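# Open every puzzle-board cover and set all blocks aside

## Task

Swing or slide each cover of the puzzle board fully open, lift every block out and put each one down on the table next to the board, then release and pull the gripper away. Anything that stays put only because the robot is holding it at the end is not counted.

## Robot and tools

ROBOT AND FRAMES. One seven-joint arm ending in a two-finger parallel gripper. The scene frame has its origin on the table surface straight under the arm base, +z upward, and +y to the left when facing along +x. The base may sit slightly tilted. In the gripper's own axes the fingers point along +z and open and close along y. The reported hand point lies between the pads when they are shut; fingertips extend about 19 mm past it when closed and 6 mm when fully open, and closing pushes the tips roughly 13 mm further out, so keep that gap above surfaces. At long reach the printed position can be off.

THE 8-NUMBER ROW. Every command uses one row of 8 plain numbers, each within -1 to 1: dx, dy, dz, rx, ry, rz, position, speed. The first six are an offset, not a pose: they are expressed in the gripper's own axes and counted from the gripper pose in the most recent result that showed it (before any such result, and for a second or later call in the same reply, from wherever the robot is when the action begins). A value of 1.0 equals 0.6 m of travel or 180 degrees of turn; rx, ry, rz form a single rotation vector. All rows of one action share that same reference, they do not add up. Sending all zeros drives the hand back to the reference; it is not a way to hold still. position sets finger opening: +1 is 85 mm wide, 0 about 41 mm, pads touch near -0.8, and -1 closes until blocked. speed sets finger rate: roughly 20 mm/s at -1, 85 at 0, 150 at +1. A full close squeezes about 190 to 235 N per pad.

TOOLS.
execute_actions: argument actions is a list holding zero or one item, plus optional pictures (true/false). An empty list just reports the state. An item with rows (1 to 15 rows) and optional steps (1 to 15, default 15) plays one row per 1/30 s step, repeating the last row if steps outnumber rows. An item with only steps (up to 300) is a pause measured from the previous result, so your reply time eats into it. A rejected call sends nothing.
move: target is one 8-number row as above (offset convention identical); speed is the path's top speed in m/s, 0.002 to 0.5, default 0.25, with rotation capped at twice that value in rad/s. The hand follows a straight line lasting 0.5 to 10 s (cut off at 10 s), turning the shorter way. It does not slow for obstacles and may lag, drift or overshoot the speed, especially near full stretch. Finger values are applied at the start. The result adds a move: line giving the outcome (done, off_target, moving, held, fault), any limits (paced = the sent pose was clipped; held = some steps were blocked, after which the arm may jump ahead fast) and the remaining distance to the target.
wait: seconds, 0 to 10; nothing new is sent.
zoom_image: camera (cam_high, cam_low or cam_wrist) and region [x0, y0, x1, y1] in that image's pixels from the top-left, at most 504 by 504.
show_instructions: no arguments; shows the reference leaflet page(s) for the board.
finished_scene: scene, the number of the current scene; ends and grades it irreversibly. Replying with no tool call ends the whole run.

CONTROL BEHAVIOUR. Each step, the commanded pose is trimmed to at most 70 mm and 16 degrees from the measured one; the inverse-kinematics controller favours position over orientation, and the elbow never quite straightens. When an action finishes the arm only continues to the last trimmed pose, so big moves may need a follow-up; read the pose in the result. The simulation keeps running while you think and write. Joints share speed and acceleration limits and arrive together.

RESULT LINES. The state line gives end_effector_position (metres) and end_effector_quat_wxyz in the scene frame; a Hand target line shows where the controller is heading. position_measured_pct is about 50 minus 50 times the finger position: 0 is wide open; stopping below about 90 short of the request means something is held or blocking, about 90 or more means the pads met. 'pose unreachable' and HELD markers mean the clearance check (which treats the base mount as part of the arm) altered or withheld your command. MOTOR HOT appears from 60 C; at 75 C an OVER-TEMPERATURE FAULT lets the arm sag. Holding loads heats motors, even during thinking.

GRIPPING. Close with position -1 and keep sending it. For a gentle grip, open first, then close to just under the object's width. To release, send a width larger than the object. Fingers stay put after stopping until position changes by 0.01 or more, but re-close by themselves if the object slips or is lost.

CAUTIONS. Contact torque reaching a joint's limit (48 N m for the first four joints, 30.2 for the three wrist joints, held weight included) stops the arm for 10 s and drops the rest of the call. Faster motion hits harder, and aiming further past a contact presses harder. Avoid drops, slams and heavy shoves, and never let any item leave the table. Occasional outside tugs may disturb held or loose pieces.

CAMERAS. cam_high, cam_low and cam_wrist, each 896x504; calibration matrices are provided, accurate to a few degrees and millimetres.

Each tool is called after "Request:" as name(argument=value, ...), one argument or row to a line, values as JSON.

## Session

Request:
show_instructions(
)

Request:
execute_actions(
  actions=[],
)

Reference images for this scene: Puzzle board leaflet page 1.

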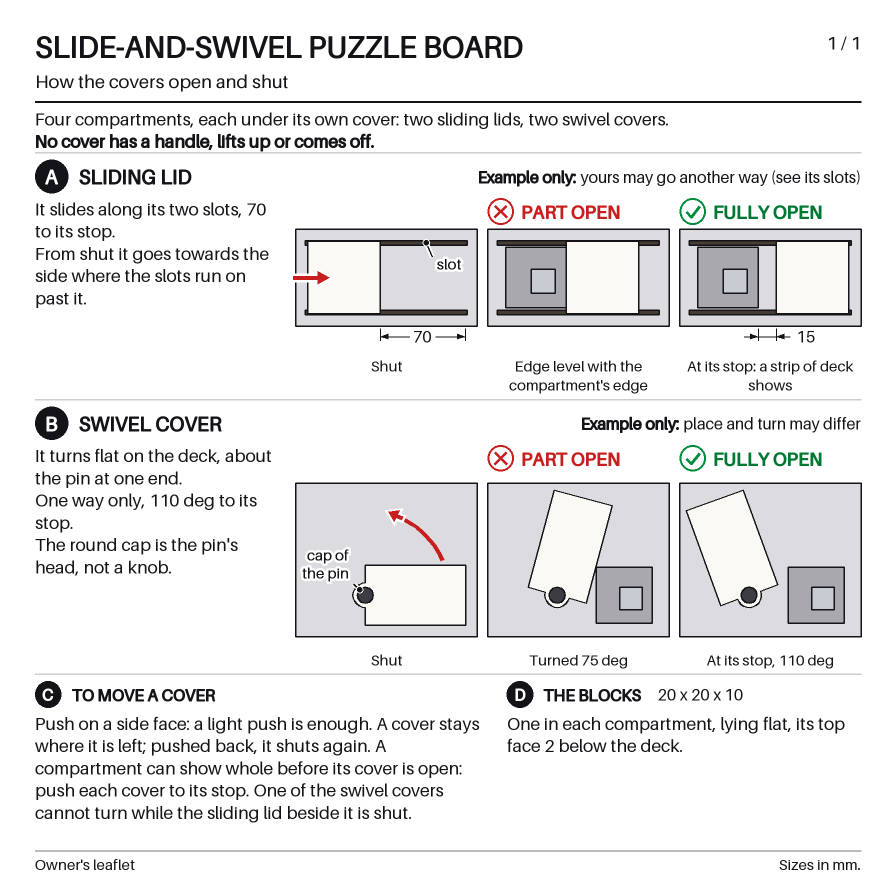

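Scene clock: 0.00 s of 6500.00 s.
end_effector_position=(+0.6996, +0.1370, +0.1112) position_measured_pct=0.0 end_effector_quat_wxyz=(-0.182, +0.706, -0.663, -0.167)
Joint positions: [-0.483  1.164 -0.177  0.802  0.51   1.142  2.659]
Joint velocities: [-0.     0.     0.    -0.001 -0.001 -0.    -0.   ]
Motor temperatures (°C, as the motors report them): [31 27 26 28 34 36 30]
Hand target: +0.700, +0.137, +0.111; -0.182, +0.706, -0.663, -0.167
camera_calibration (this result's frames):
cam_wrist: T_world_to_cam=[[-0.998563, -0.0491612, 0.0213495, 0.696128], [-0.0329519, 0.877275, 0.478856, -0.093907], [-0.0422705, 0.477464, -0.877634, 0.203992], [0, 0, 0, 1]] pos_world=[0.700656, 0.0192058, 0.209137]

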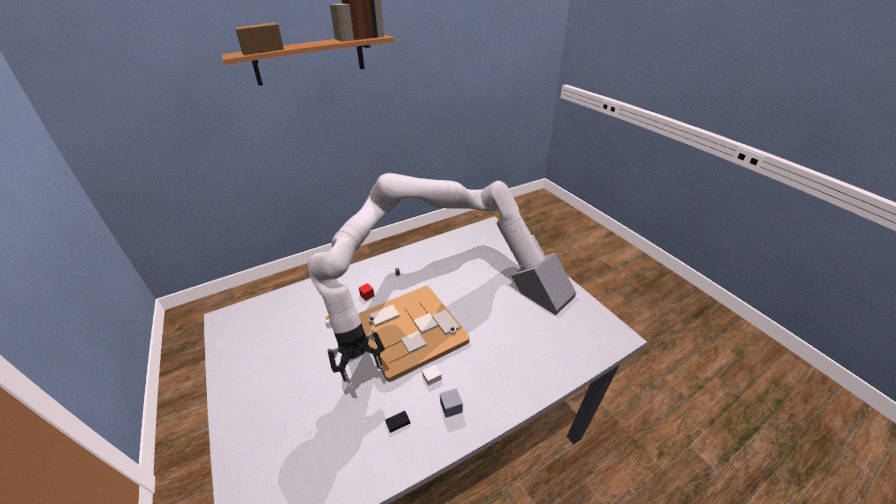

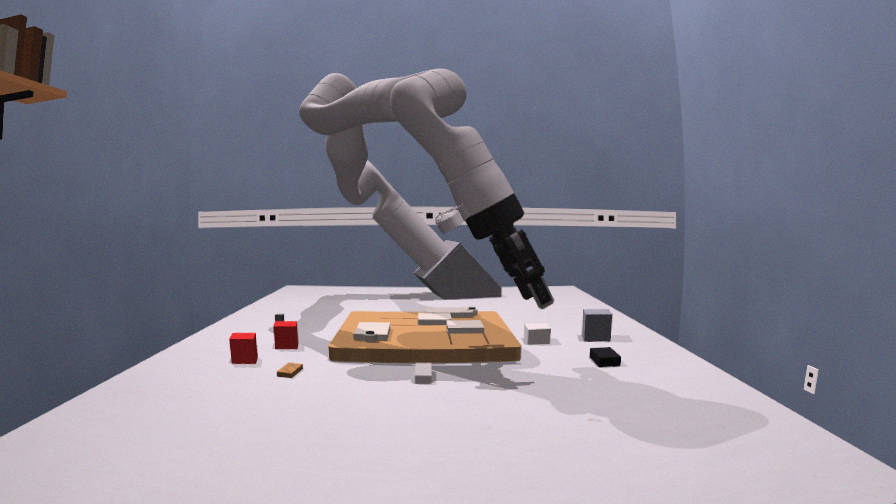

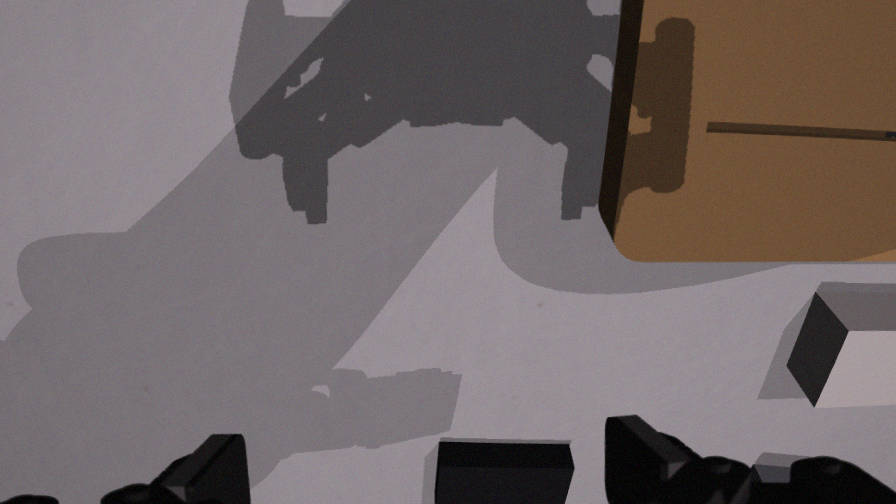

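Request:
move(
  target=[-0.066,0.36,-0.45,-0.007,0.159,0.019,-1,0],
)

Scene clock: 12.03 s of 6500.00 s.
end_effector_position=(+0.4797, +0.0315, +0.3593) position_measured_pct=91.7 end_effector_quat_wxyz=(+0.001, +0.708, -0.706, -0.001)
Joint positions: [-1.034  0.755 -0.061  1.211  0.617  1.704  2.127]
Joint velocities: [-0.004 -0.    -0.003  0.001  0.002  0.001 -0.001]
Motor temperatures (°C, as the motors report them): [32 27 26 28 34 36 30]
Hand target: +0.480, +0.032, +0.360; +0.001, +0.708, -0.706, -0.001
Off the commanded pose: 0.001 m, 0 deg.
After step 90, 7.20 s passed at rest.
move: done
camera_calibration (this result's frames):
cam_wrist: T_world_to_cam=[[-0.998306, 0.0292125, 0.0503118, 0.45301], [0.0292496, 0.999572, 0.0000016048, 0.0109418], [-0.0502902, 0.0014732, -0.998734, 0.525183], [0, 0, 0, 1]] pos_world=[0.478334, -0.0249444, 0.501727]

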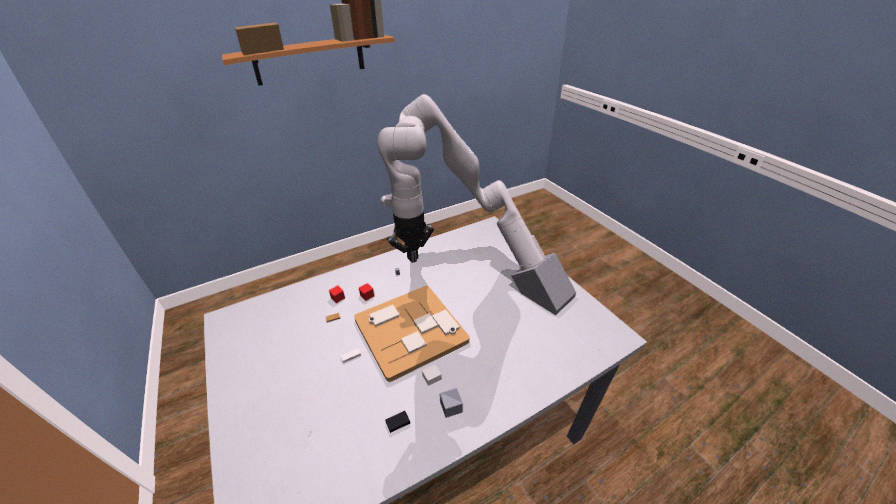

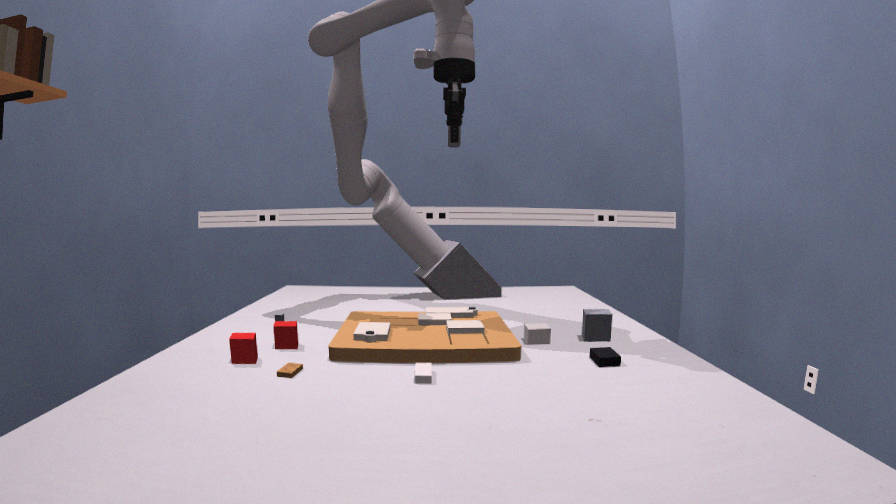

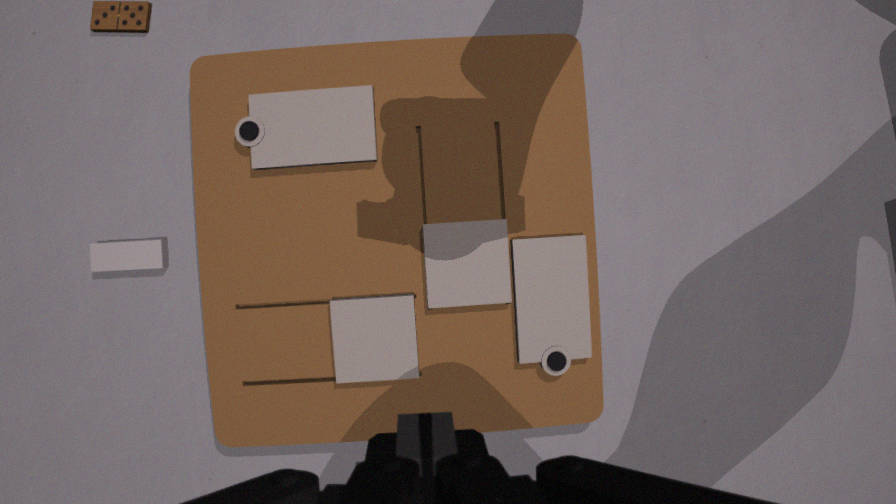

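Request:
move(
  target=[-0.023,0.018,0.485,0,0,-0.013,-1,0],
)

Scene clock: 27.10 s of 6500.00 s.
end_effector_position=(+0.4692, +0.0452, +0.0685) position_measured_pct=91.7 end_effector_quat_wxyz=(+0.001, +0.722, -0.692, -0.000)
Joint positions: [-0.773  0.951  0.027  1.716  0.863  0.999  1.909]
Joint velocities: [ 0.002  0.003  0.001 -0.    -0.001 -0.001  0.   ]
Motor temperatures (°C, as the motors report them): [32 27 26 28 34 36 30]
Hand target: +0.469, +0.045, +0.068; +0.001, +0.722, -0.692, -0.000
Off the commanded pose: 0.001 m, 0 deg.
After step 90, 10.43 s passed at rest.
move: done
camera_calibration (this result's frames):
cam_wrist: T_world_to_cam=[[-0.998735, -0.0107544, 0.0491116, 0.458818], [-0.0107869, 0.999942, -0.000396098, 0.0163473], [-0.0491045, -0.000925359, -0.998793, 0.233716], [0, 0, 0, 1]] pos_world=[0.469891, -0.0111958, 0.210907]

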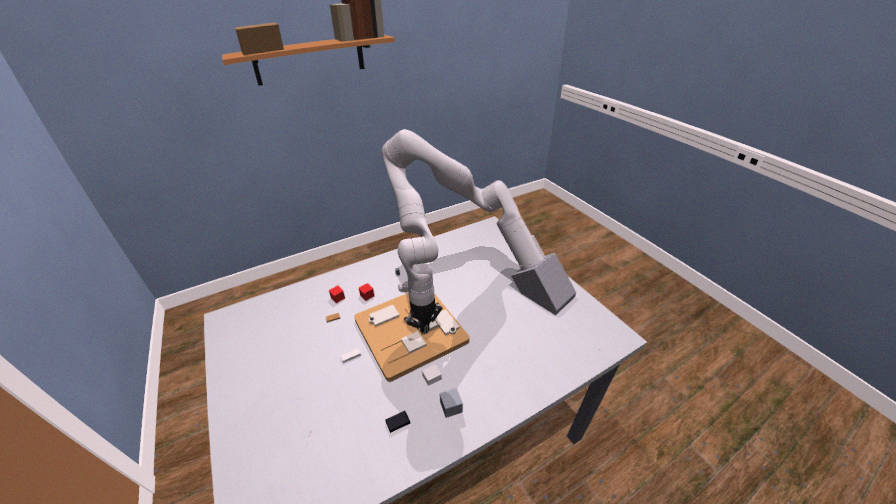

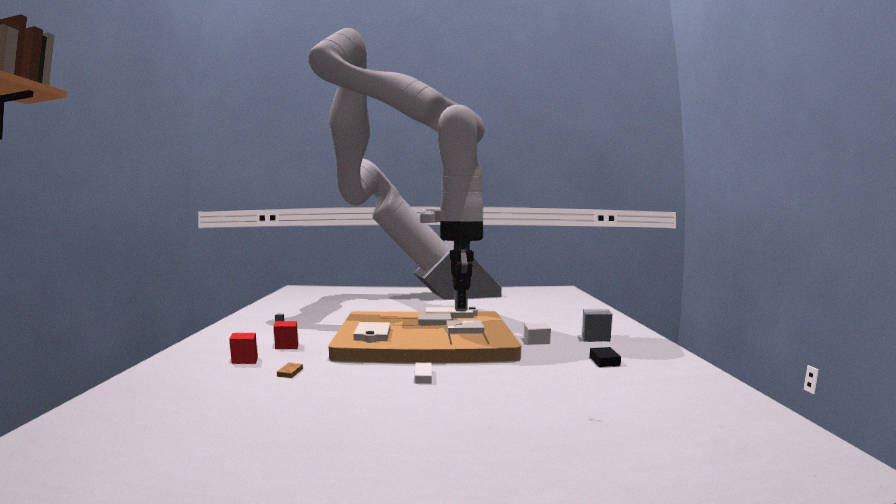

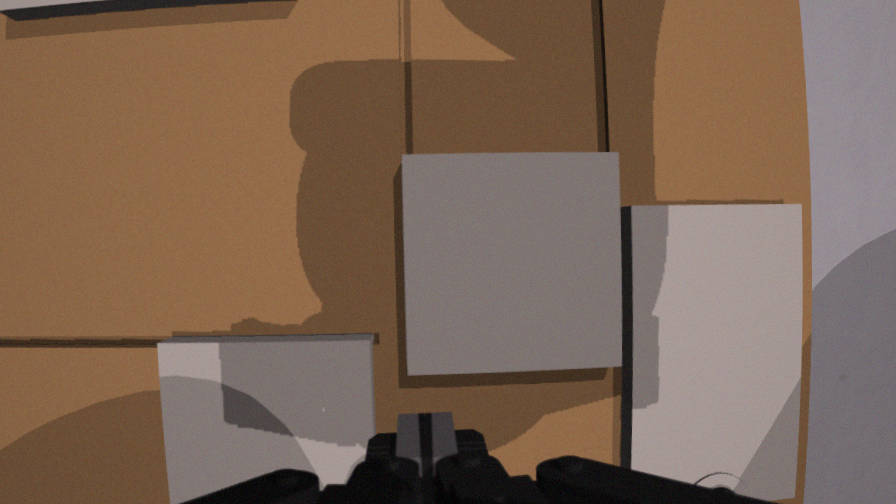

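Request:
move(
  target=[0,0.009,0.02,0,0,0,-1,0],
  speed=0.04,
)

Request:
move(
  target=[0,0,0.02,0,0,0,-1,0],
  speed=0.04,
)

Request:
move(
  target=[0,-0.12,0,0,0,0,-1,0],
  speed=0.04,
)

Request:
execute_actions(
  actions=[
    {"rows":[[0,-0.001,0,0,0,0,-1,0],[0,-0.002,0,0,0,0,-1,0],[0,-0.003,0,0,0,0,-1,0],[0,-0.004,0,0,0,0,-1,0],[0,-0.005,0,0,0,0,-1,0],[0,-0.006,0,0,0,0,-1,0],[0,-0.007,0,0,0,0,-1,0],[0,-0.008,0,0,0,0,-1,0]]},
  ],
)

Scene clock: 39.63 s of 6500.00 s.
end_effector_position=(+0.4638, +0.0449, +0.0565) position_measured_pct=91.7 end_effector_quat_wxyz=(+0.000, +0.722, -0.692, +0.000)
Joint positions: [-0.768  0.964  0.036  1.74   0.882  0.966  1.884]
Joint velocities: [ 0.     0.001 -0.     0.001  0.    -0.    -0.   ]
Motor temperatures (°C, as the motors report them): [32 27 26 28 34 36 30]
Hand target: +0.464, +0.045, +0.056; +0.001, +0.722, -0.692, -0.000
Off the commanded pose: 0.000 m, 0 deg.
After step 130, 7.50 s passed at rest.
move: done
camera_calibration (this result's frames):
cam_wrist: T_world_to_cam=[[-0.998743, -0.0106465, 0.048979, 0.454085], [-0.0106777, 0.999943, -0.000376299, 0.0164601], [-0.0489722, -0.000898812, -0.9988, 0.221443], [0, 0, 0, 1]] pos_world=[0.464534, -0.0114258, 0.198943]

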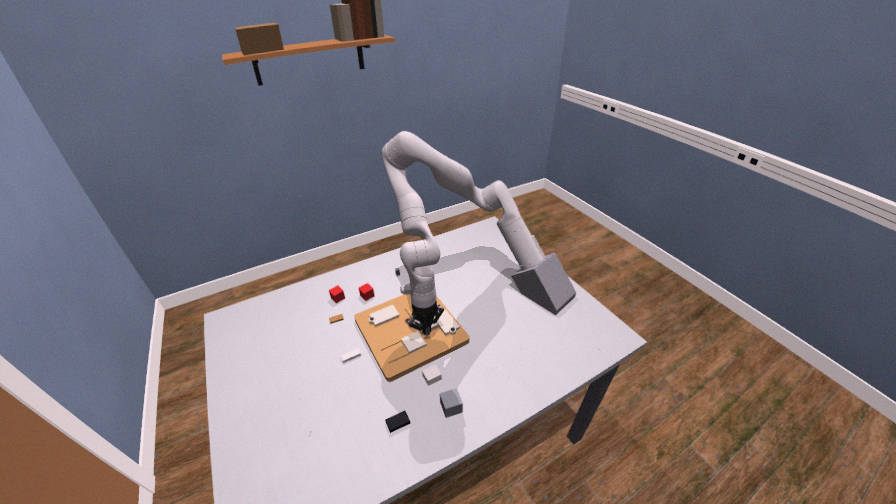

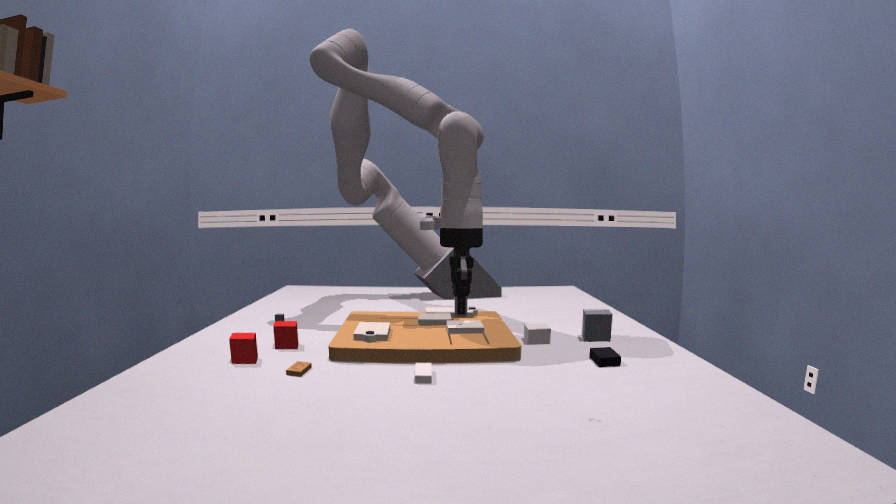

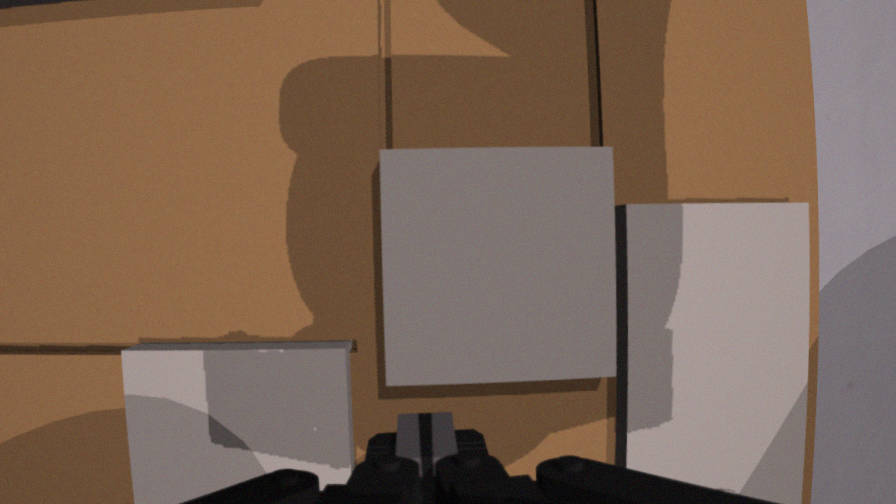

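Scene clock: 40.33 s of 6500.00 s.
end_effector_position=(+0.4639, +0.0449, +0.0446) position_measured_pct=91.7 end_effector_quat_wxyz=(+0.000, +0.722, -0.692, +0.000)
Joint positions: [-0.758  0.981  0.045  1.745  0.899  0.941  1.873]
Joint velocities: [0.001 0.001 0.    0.001 0.001 0.    0.   ]
Motor temperatures (°C, as the motors report them): [32 27 26 28 34 36 30]
Hand target: +0.464, +0.045, +0.045; +0.000, +0.722, -0.692, +0.000
Off the commanded pose: 0.000 m, 0 deg.
move: done
camera_calibration (this result's frames):
cam_wrist: T_world_to_cam=[[-0.998754, -0.0105654, 0.0487779, 0.454749], [-0.0105934, 0.999944, -0.000314765, 0.0164237], [-0.0487718, -0.000831094, -0.99881, 0.209449], [0, 0, 0, 1]] pos_world=[0.464572, -0.0114441, 0.187023]

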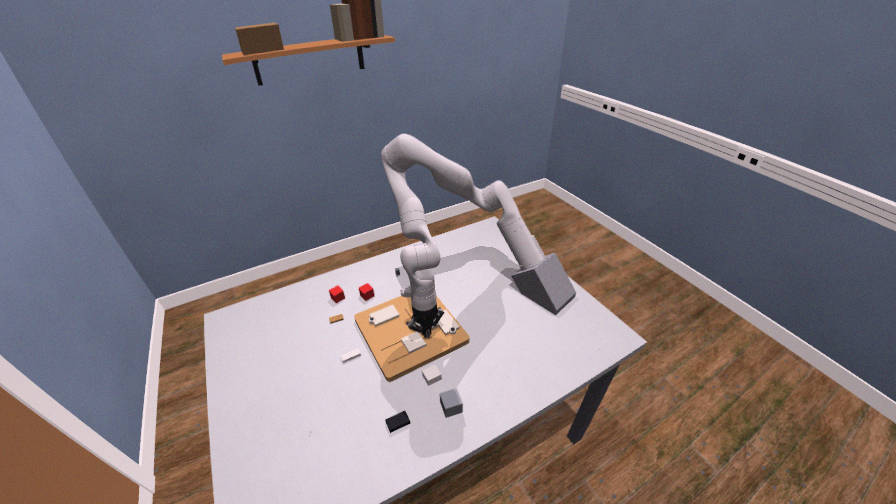

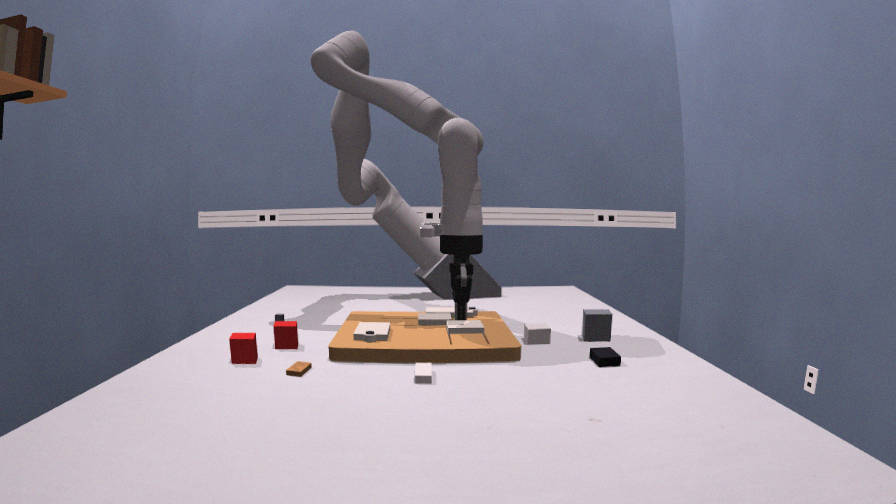

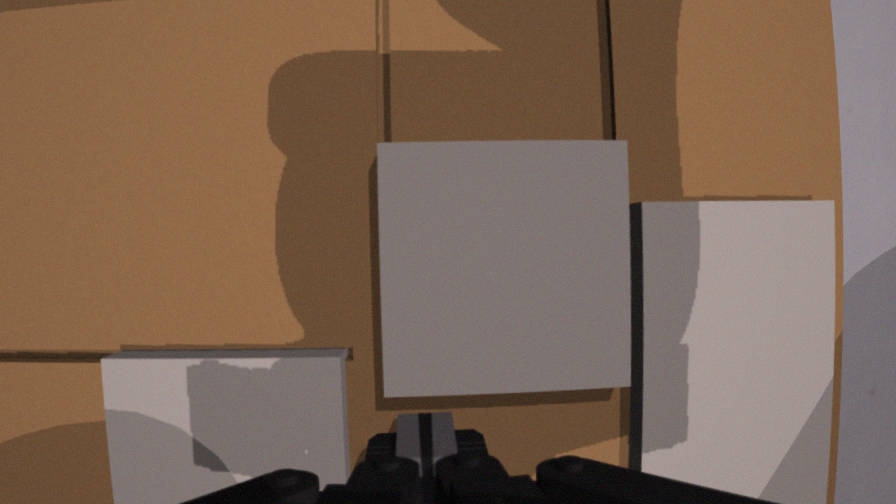

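Scene clock: 42.40 s of 6500.00 s.
end_effector_position=(+0.5357, +0.0477, +0.0448) position_measured_pct=91.7 end_effector_quat_wxyz=(+0.000, +0.722, -0.692, -0.000)
Joint positions: [-0.686  1.036  0.029  1.494  0.854  1.051  2.066]
Joint velocities: [ 0.001  0.002 -0.    -0.003  0.     0.001  0.001]
Motor temperatures (°C, as the motors report them): [32 27 26 28 34 36 30]
Hand target: +0.536, +0.048, +0.045; +0.000, +0.722, -0.692, -0.000
Off the commanded pose: 0.000 m, 0 deg.
move: done
camera_calibration (this result's frames):
cam_wrist: T_world_to_cam=[[-0.998739, -0.0106088, 0.0490772, 0.526425], [-0.0106334, 0.999943, -0.000241365, 0.0144675], [-0.0490718, -0.00076292, -0.998795, 0.213262], [0, 0, 0, 1]] pos_world=[0.53638, -0.00871924, 0.187173]

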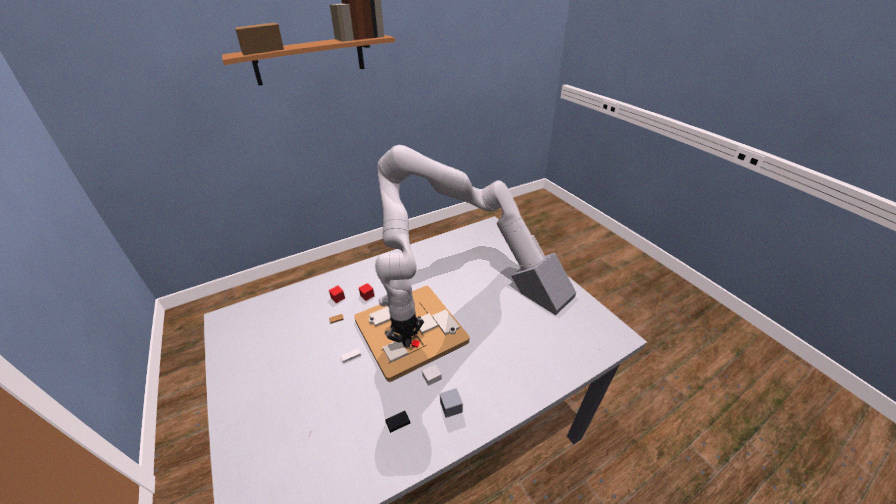

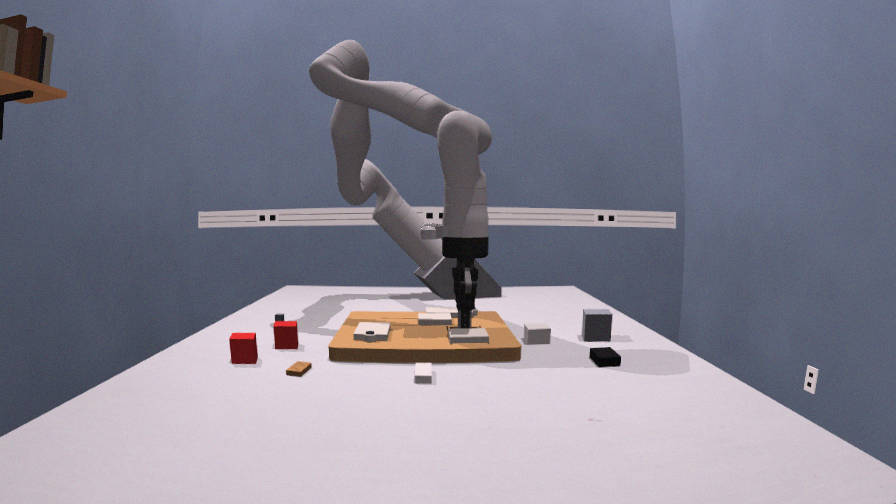

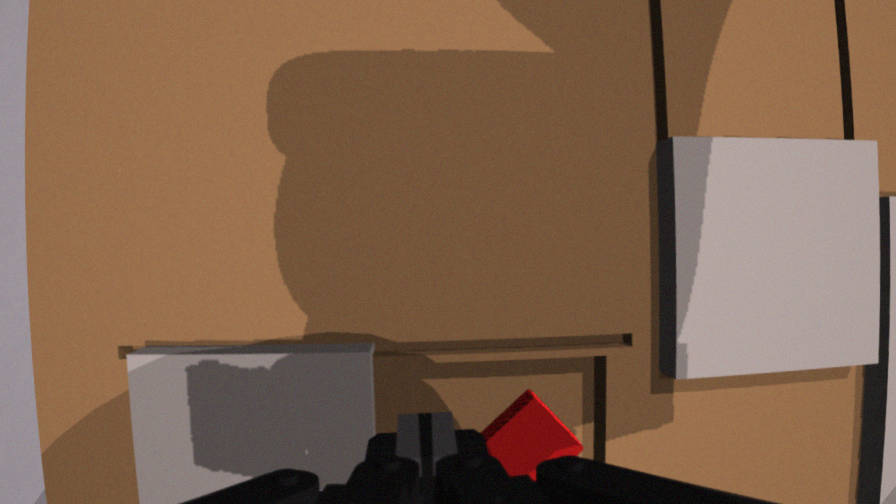

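Scene clock: 42.90 s of 6500.00 s.
end_effector_position=(+0.5403, +0.0478, +0.0448) position_measured_pct=91.7 end_effector_quat_wxyz=(+0.001, +0.722, -0.692, -0.000)
Joint positions: [-0.681  1.04   0.028  1.476  0.851  1.059  2.079]
Joint velocities: [ 0.001  0.     0.    -0.001 -0.001 -0.     0.   ]
Motor temperatures (°C, as the motors report them): [32 27 26 28 34 36 30]
Hand target: +0.540, +0.048, +0.045; +0.000, +0.722, -0.692, -0.000
Off the commanded pose: 0.000 m, 0 deg.
Steps of this call (steps 1 to 15: all 15 steps of this action). Readings (end_effector_position | what the end effector reports):
1: (+0.5357, +0.0477, +0.0447) | position_measured_pct=91.7
2: (+0.5360, +0.0477, +0.0447) | position_measured_pct=91.7
4: (+0.5370, +0.0478, +0.0447) | position_measured_pct=91.7
8: (+0.5393, +0.0478, +0.0447) | position_measured_pct=91.7
15: the state above
camera_calibration (this result's frames):
cam_wrist: T_world_to_cam=[[-0.998726, -0.0107057, 0.0493034, 0.531058], [-0.0107356, 0.999942, -0.000342039, 0.0144105], [-0.0492969, -0.000870907, -0.998784, 0.213663], [0, 0, 0, 1]] pos_world=[0.541069, -0.0085382, 0.187225]

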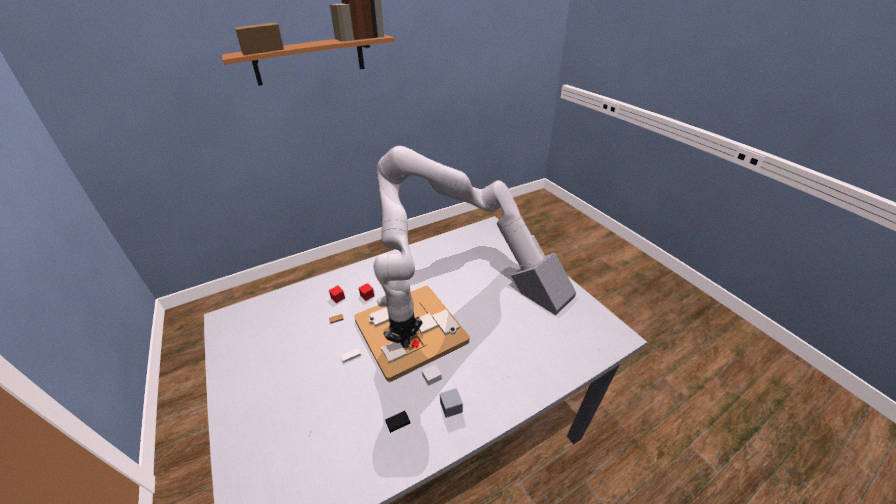

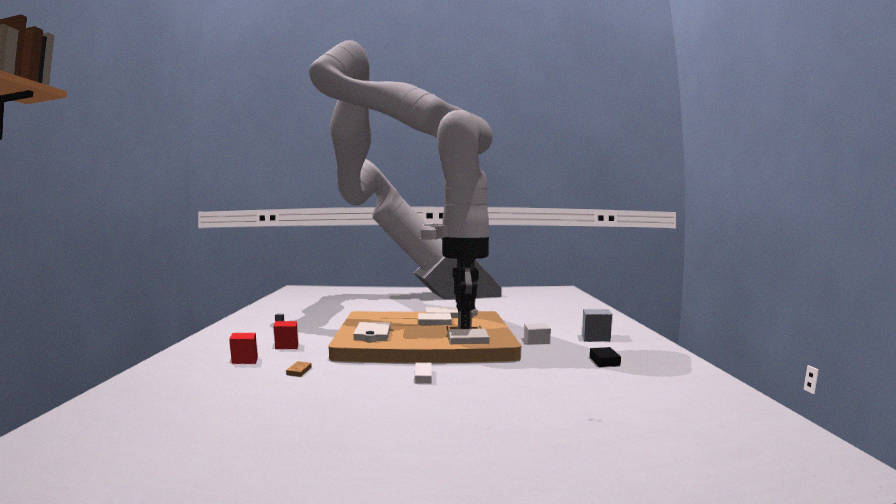

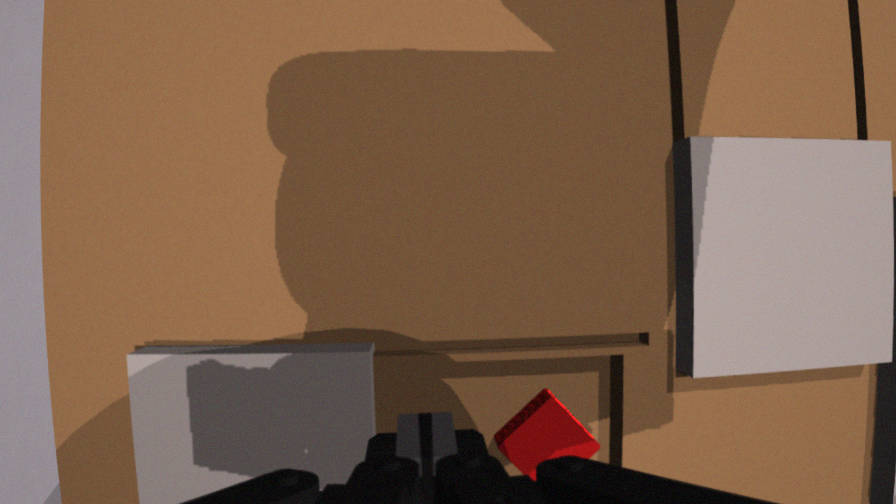

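Request:
execute_actions(
  actions=[
    {"rows":[[0,-0.001,0,0,0,0,-1,0],[0,-0.002,0,0,0,0,-1,0],[0,-0.003,0,0,0,0,-1,0],[0,-0.004,0,0,0,0,-1,0]],"steps":12},
  ],
  pictures=false,
)

Request:
move(
  target=[0,0.16,0,0,0,0,-1,0],
  speed=0.12,
)

Request:
move(
  target=[0.123,0,0,0,0,0,-1,0],
  speed=0.04,
)

Scene clock: 49.57 s of 6500.00 s.
end_effector_position=(+0.5411, +0.0479, +0.0447) position_measured_pct=91.7 end_effector_quat_wxyz=(+0.002, +0.722, -0.692, -0.001)
Joint positions: [-0.68   1.043  0.027  1.469  0.848  1.065  2.085]
Joint velocities: [-0.     0.     0.     0.    -0.    -0.001  0.   ]
Motor temperatures (°C, as the motors report them): [32 27 26 28 34 36 30]
Hand target: +0.543, +0.048, +0.045; +0.001, +0.722, -0.692, -0.000
Off the commanded pose: 0.002 m, 0 deg.
Steps of this call (steps 1 to 90: nothing new was sent; then 3.27 s passed at rest; steps 91 to 102: all 12 steps of this action). Readings (end_effector_position | what the end effector reports):
91: (+0.5404, +0.0479, +0.0448) | position_measured_pct=91.7
92: (+0.5407, +0.0479, +0.0447) | position_measured_pct=91.7
94: (+0.5411, +0.0479, +0.0447) | position_measured_pct=91.7
98: (+0.5411, +0.0479, +0.0447) | position_measured_pct=91.7
102: the state above

Scene clock: 50.97 s of 6500.00 s.
end_effector_position=(+0.4452, +0.0441, +0.0448) position_measured_pct=91.7 end_effector_quat_wxyz=(+0.002, +0.722, -0.692, -0.001)
Joint positions: [-0.775  0.972  0.044  1.801  0.909  0.921  1.825]
Joint velocities: [-0.003 -0.004 -0.002  0.001  0.001  0.001 -0.001]
Motor temperatures (°C, as the motors report them): [32 27 26 28 34 36 30]
Hand target: +0.445, +0.044, +0.045; +0.002, +0.722, -0.692, -0.001
Off the commanded pose: 0.000 m, 0 deg.
move: done
camera_calibration (this result's frames):
cam_wrist: T_world_to_cam=[[-0.998555, -0.0116483, 0.0524653, 0.435877], [-0.0117605, 0.999929, -0.00182947, 0.0176909], [-0.0524403, -0.00244385, -0.998621, 0.210405], [0, 0, 0, 1]] pos_world=[0.446489, -0.0120983, 0.187278]

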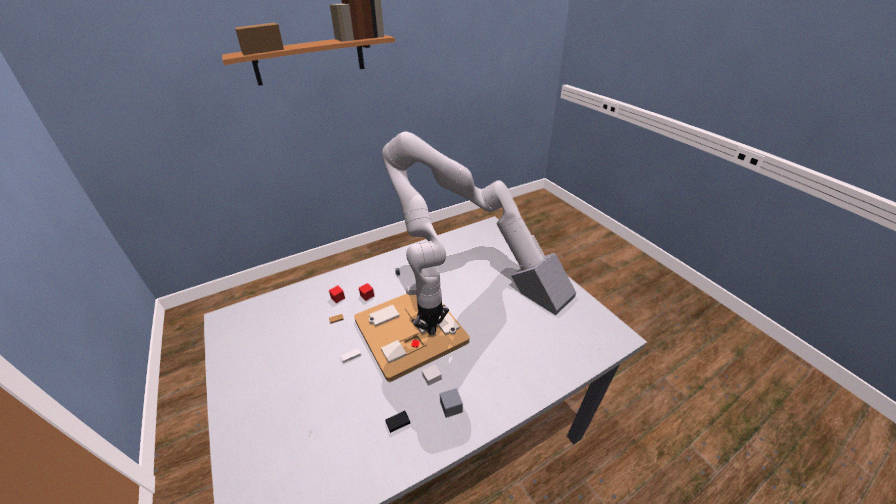

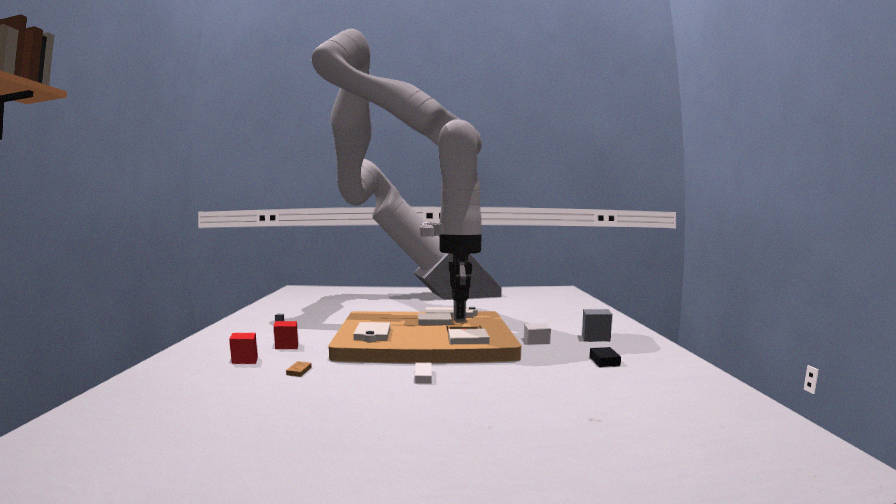

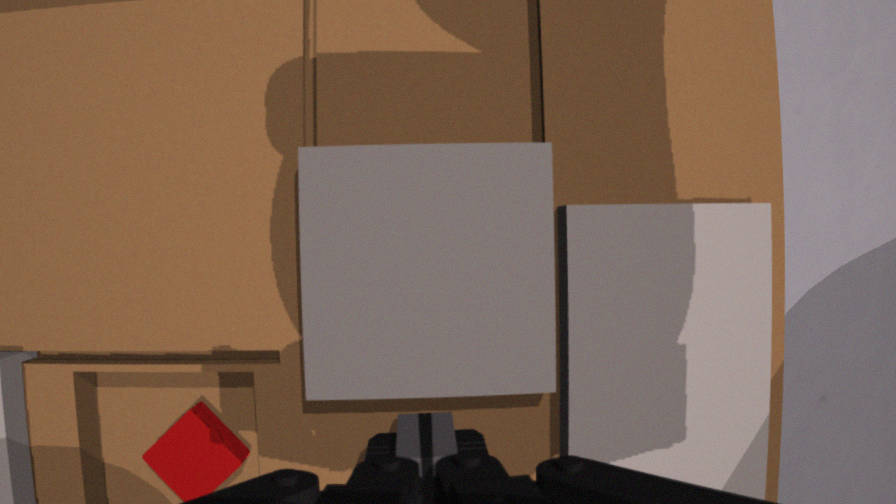

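Scene clock: 53.07 s of 6500.00 s.
end_effector_position=(+0.4482, -0.0294, +0.0449) position_measured_pct=91.7 end_effector_quat_wxyz=(+0.002, +0.722, -0.692, -0.001)
Joint positions: [-0.698  0.833  0.078  1.908  0.954  0.89   1.898]
Joint velocities: [ 0.001 -0.003  0.001  0.001 -0.001 -0.001  0.001]
Motor temperatures (°C, as the motors report them): [32 27 26 28 34 36 30]
Hand target: +0.448, -0.030, +0.045; +0.002, +0.722, -0.692, -0.001
Off the commanded pose: 0.000 m, 0 deg.
move: done
camera_calibration (this result's frames):
cam_wrist: T_world_to_cam=[[-0.998557, -0.0121584, 0.052305, 0.437969], [-0.0122664, 0.999923, -0.00174465, 0.0914247], [-0.0522798, -0.00238373, -0.99863, 0.210407], [0, 0, 0, 1]] pos_world=[0.449459, -0.0855912, 0.187371]

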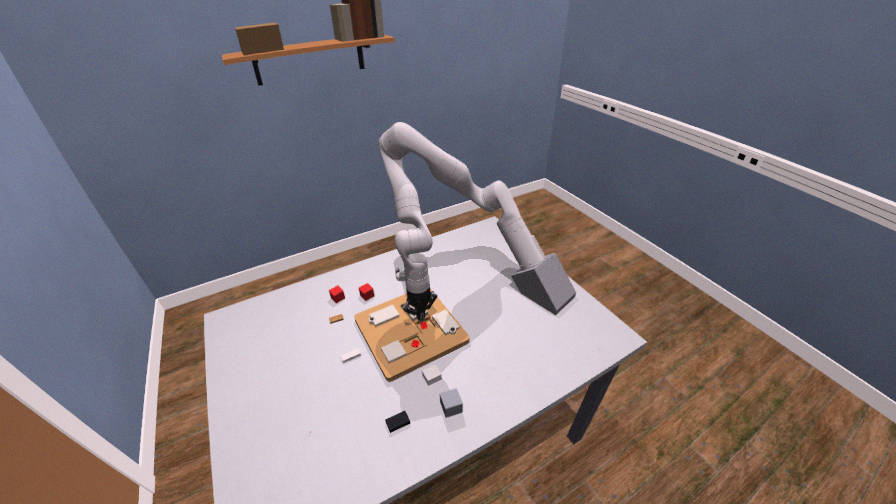

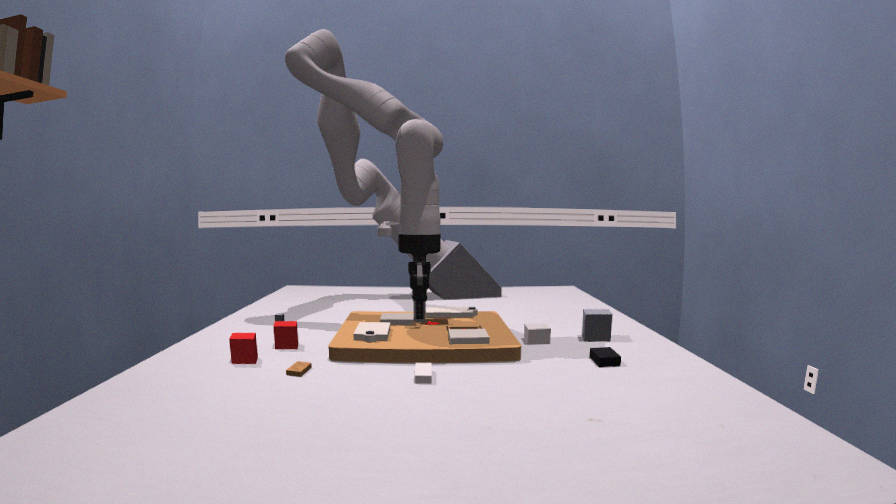

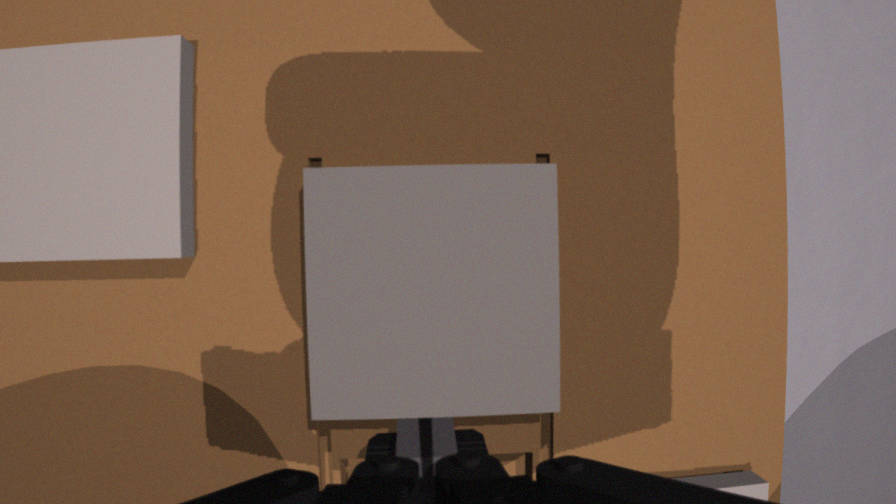

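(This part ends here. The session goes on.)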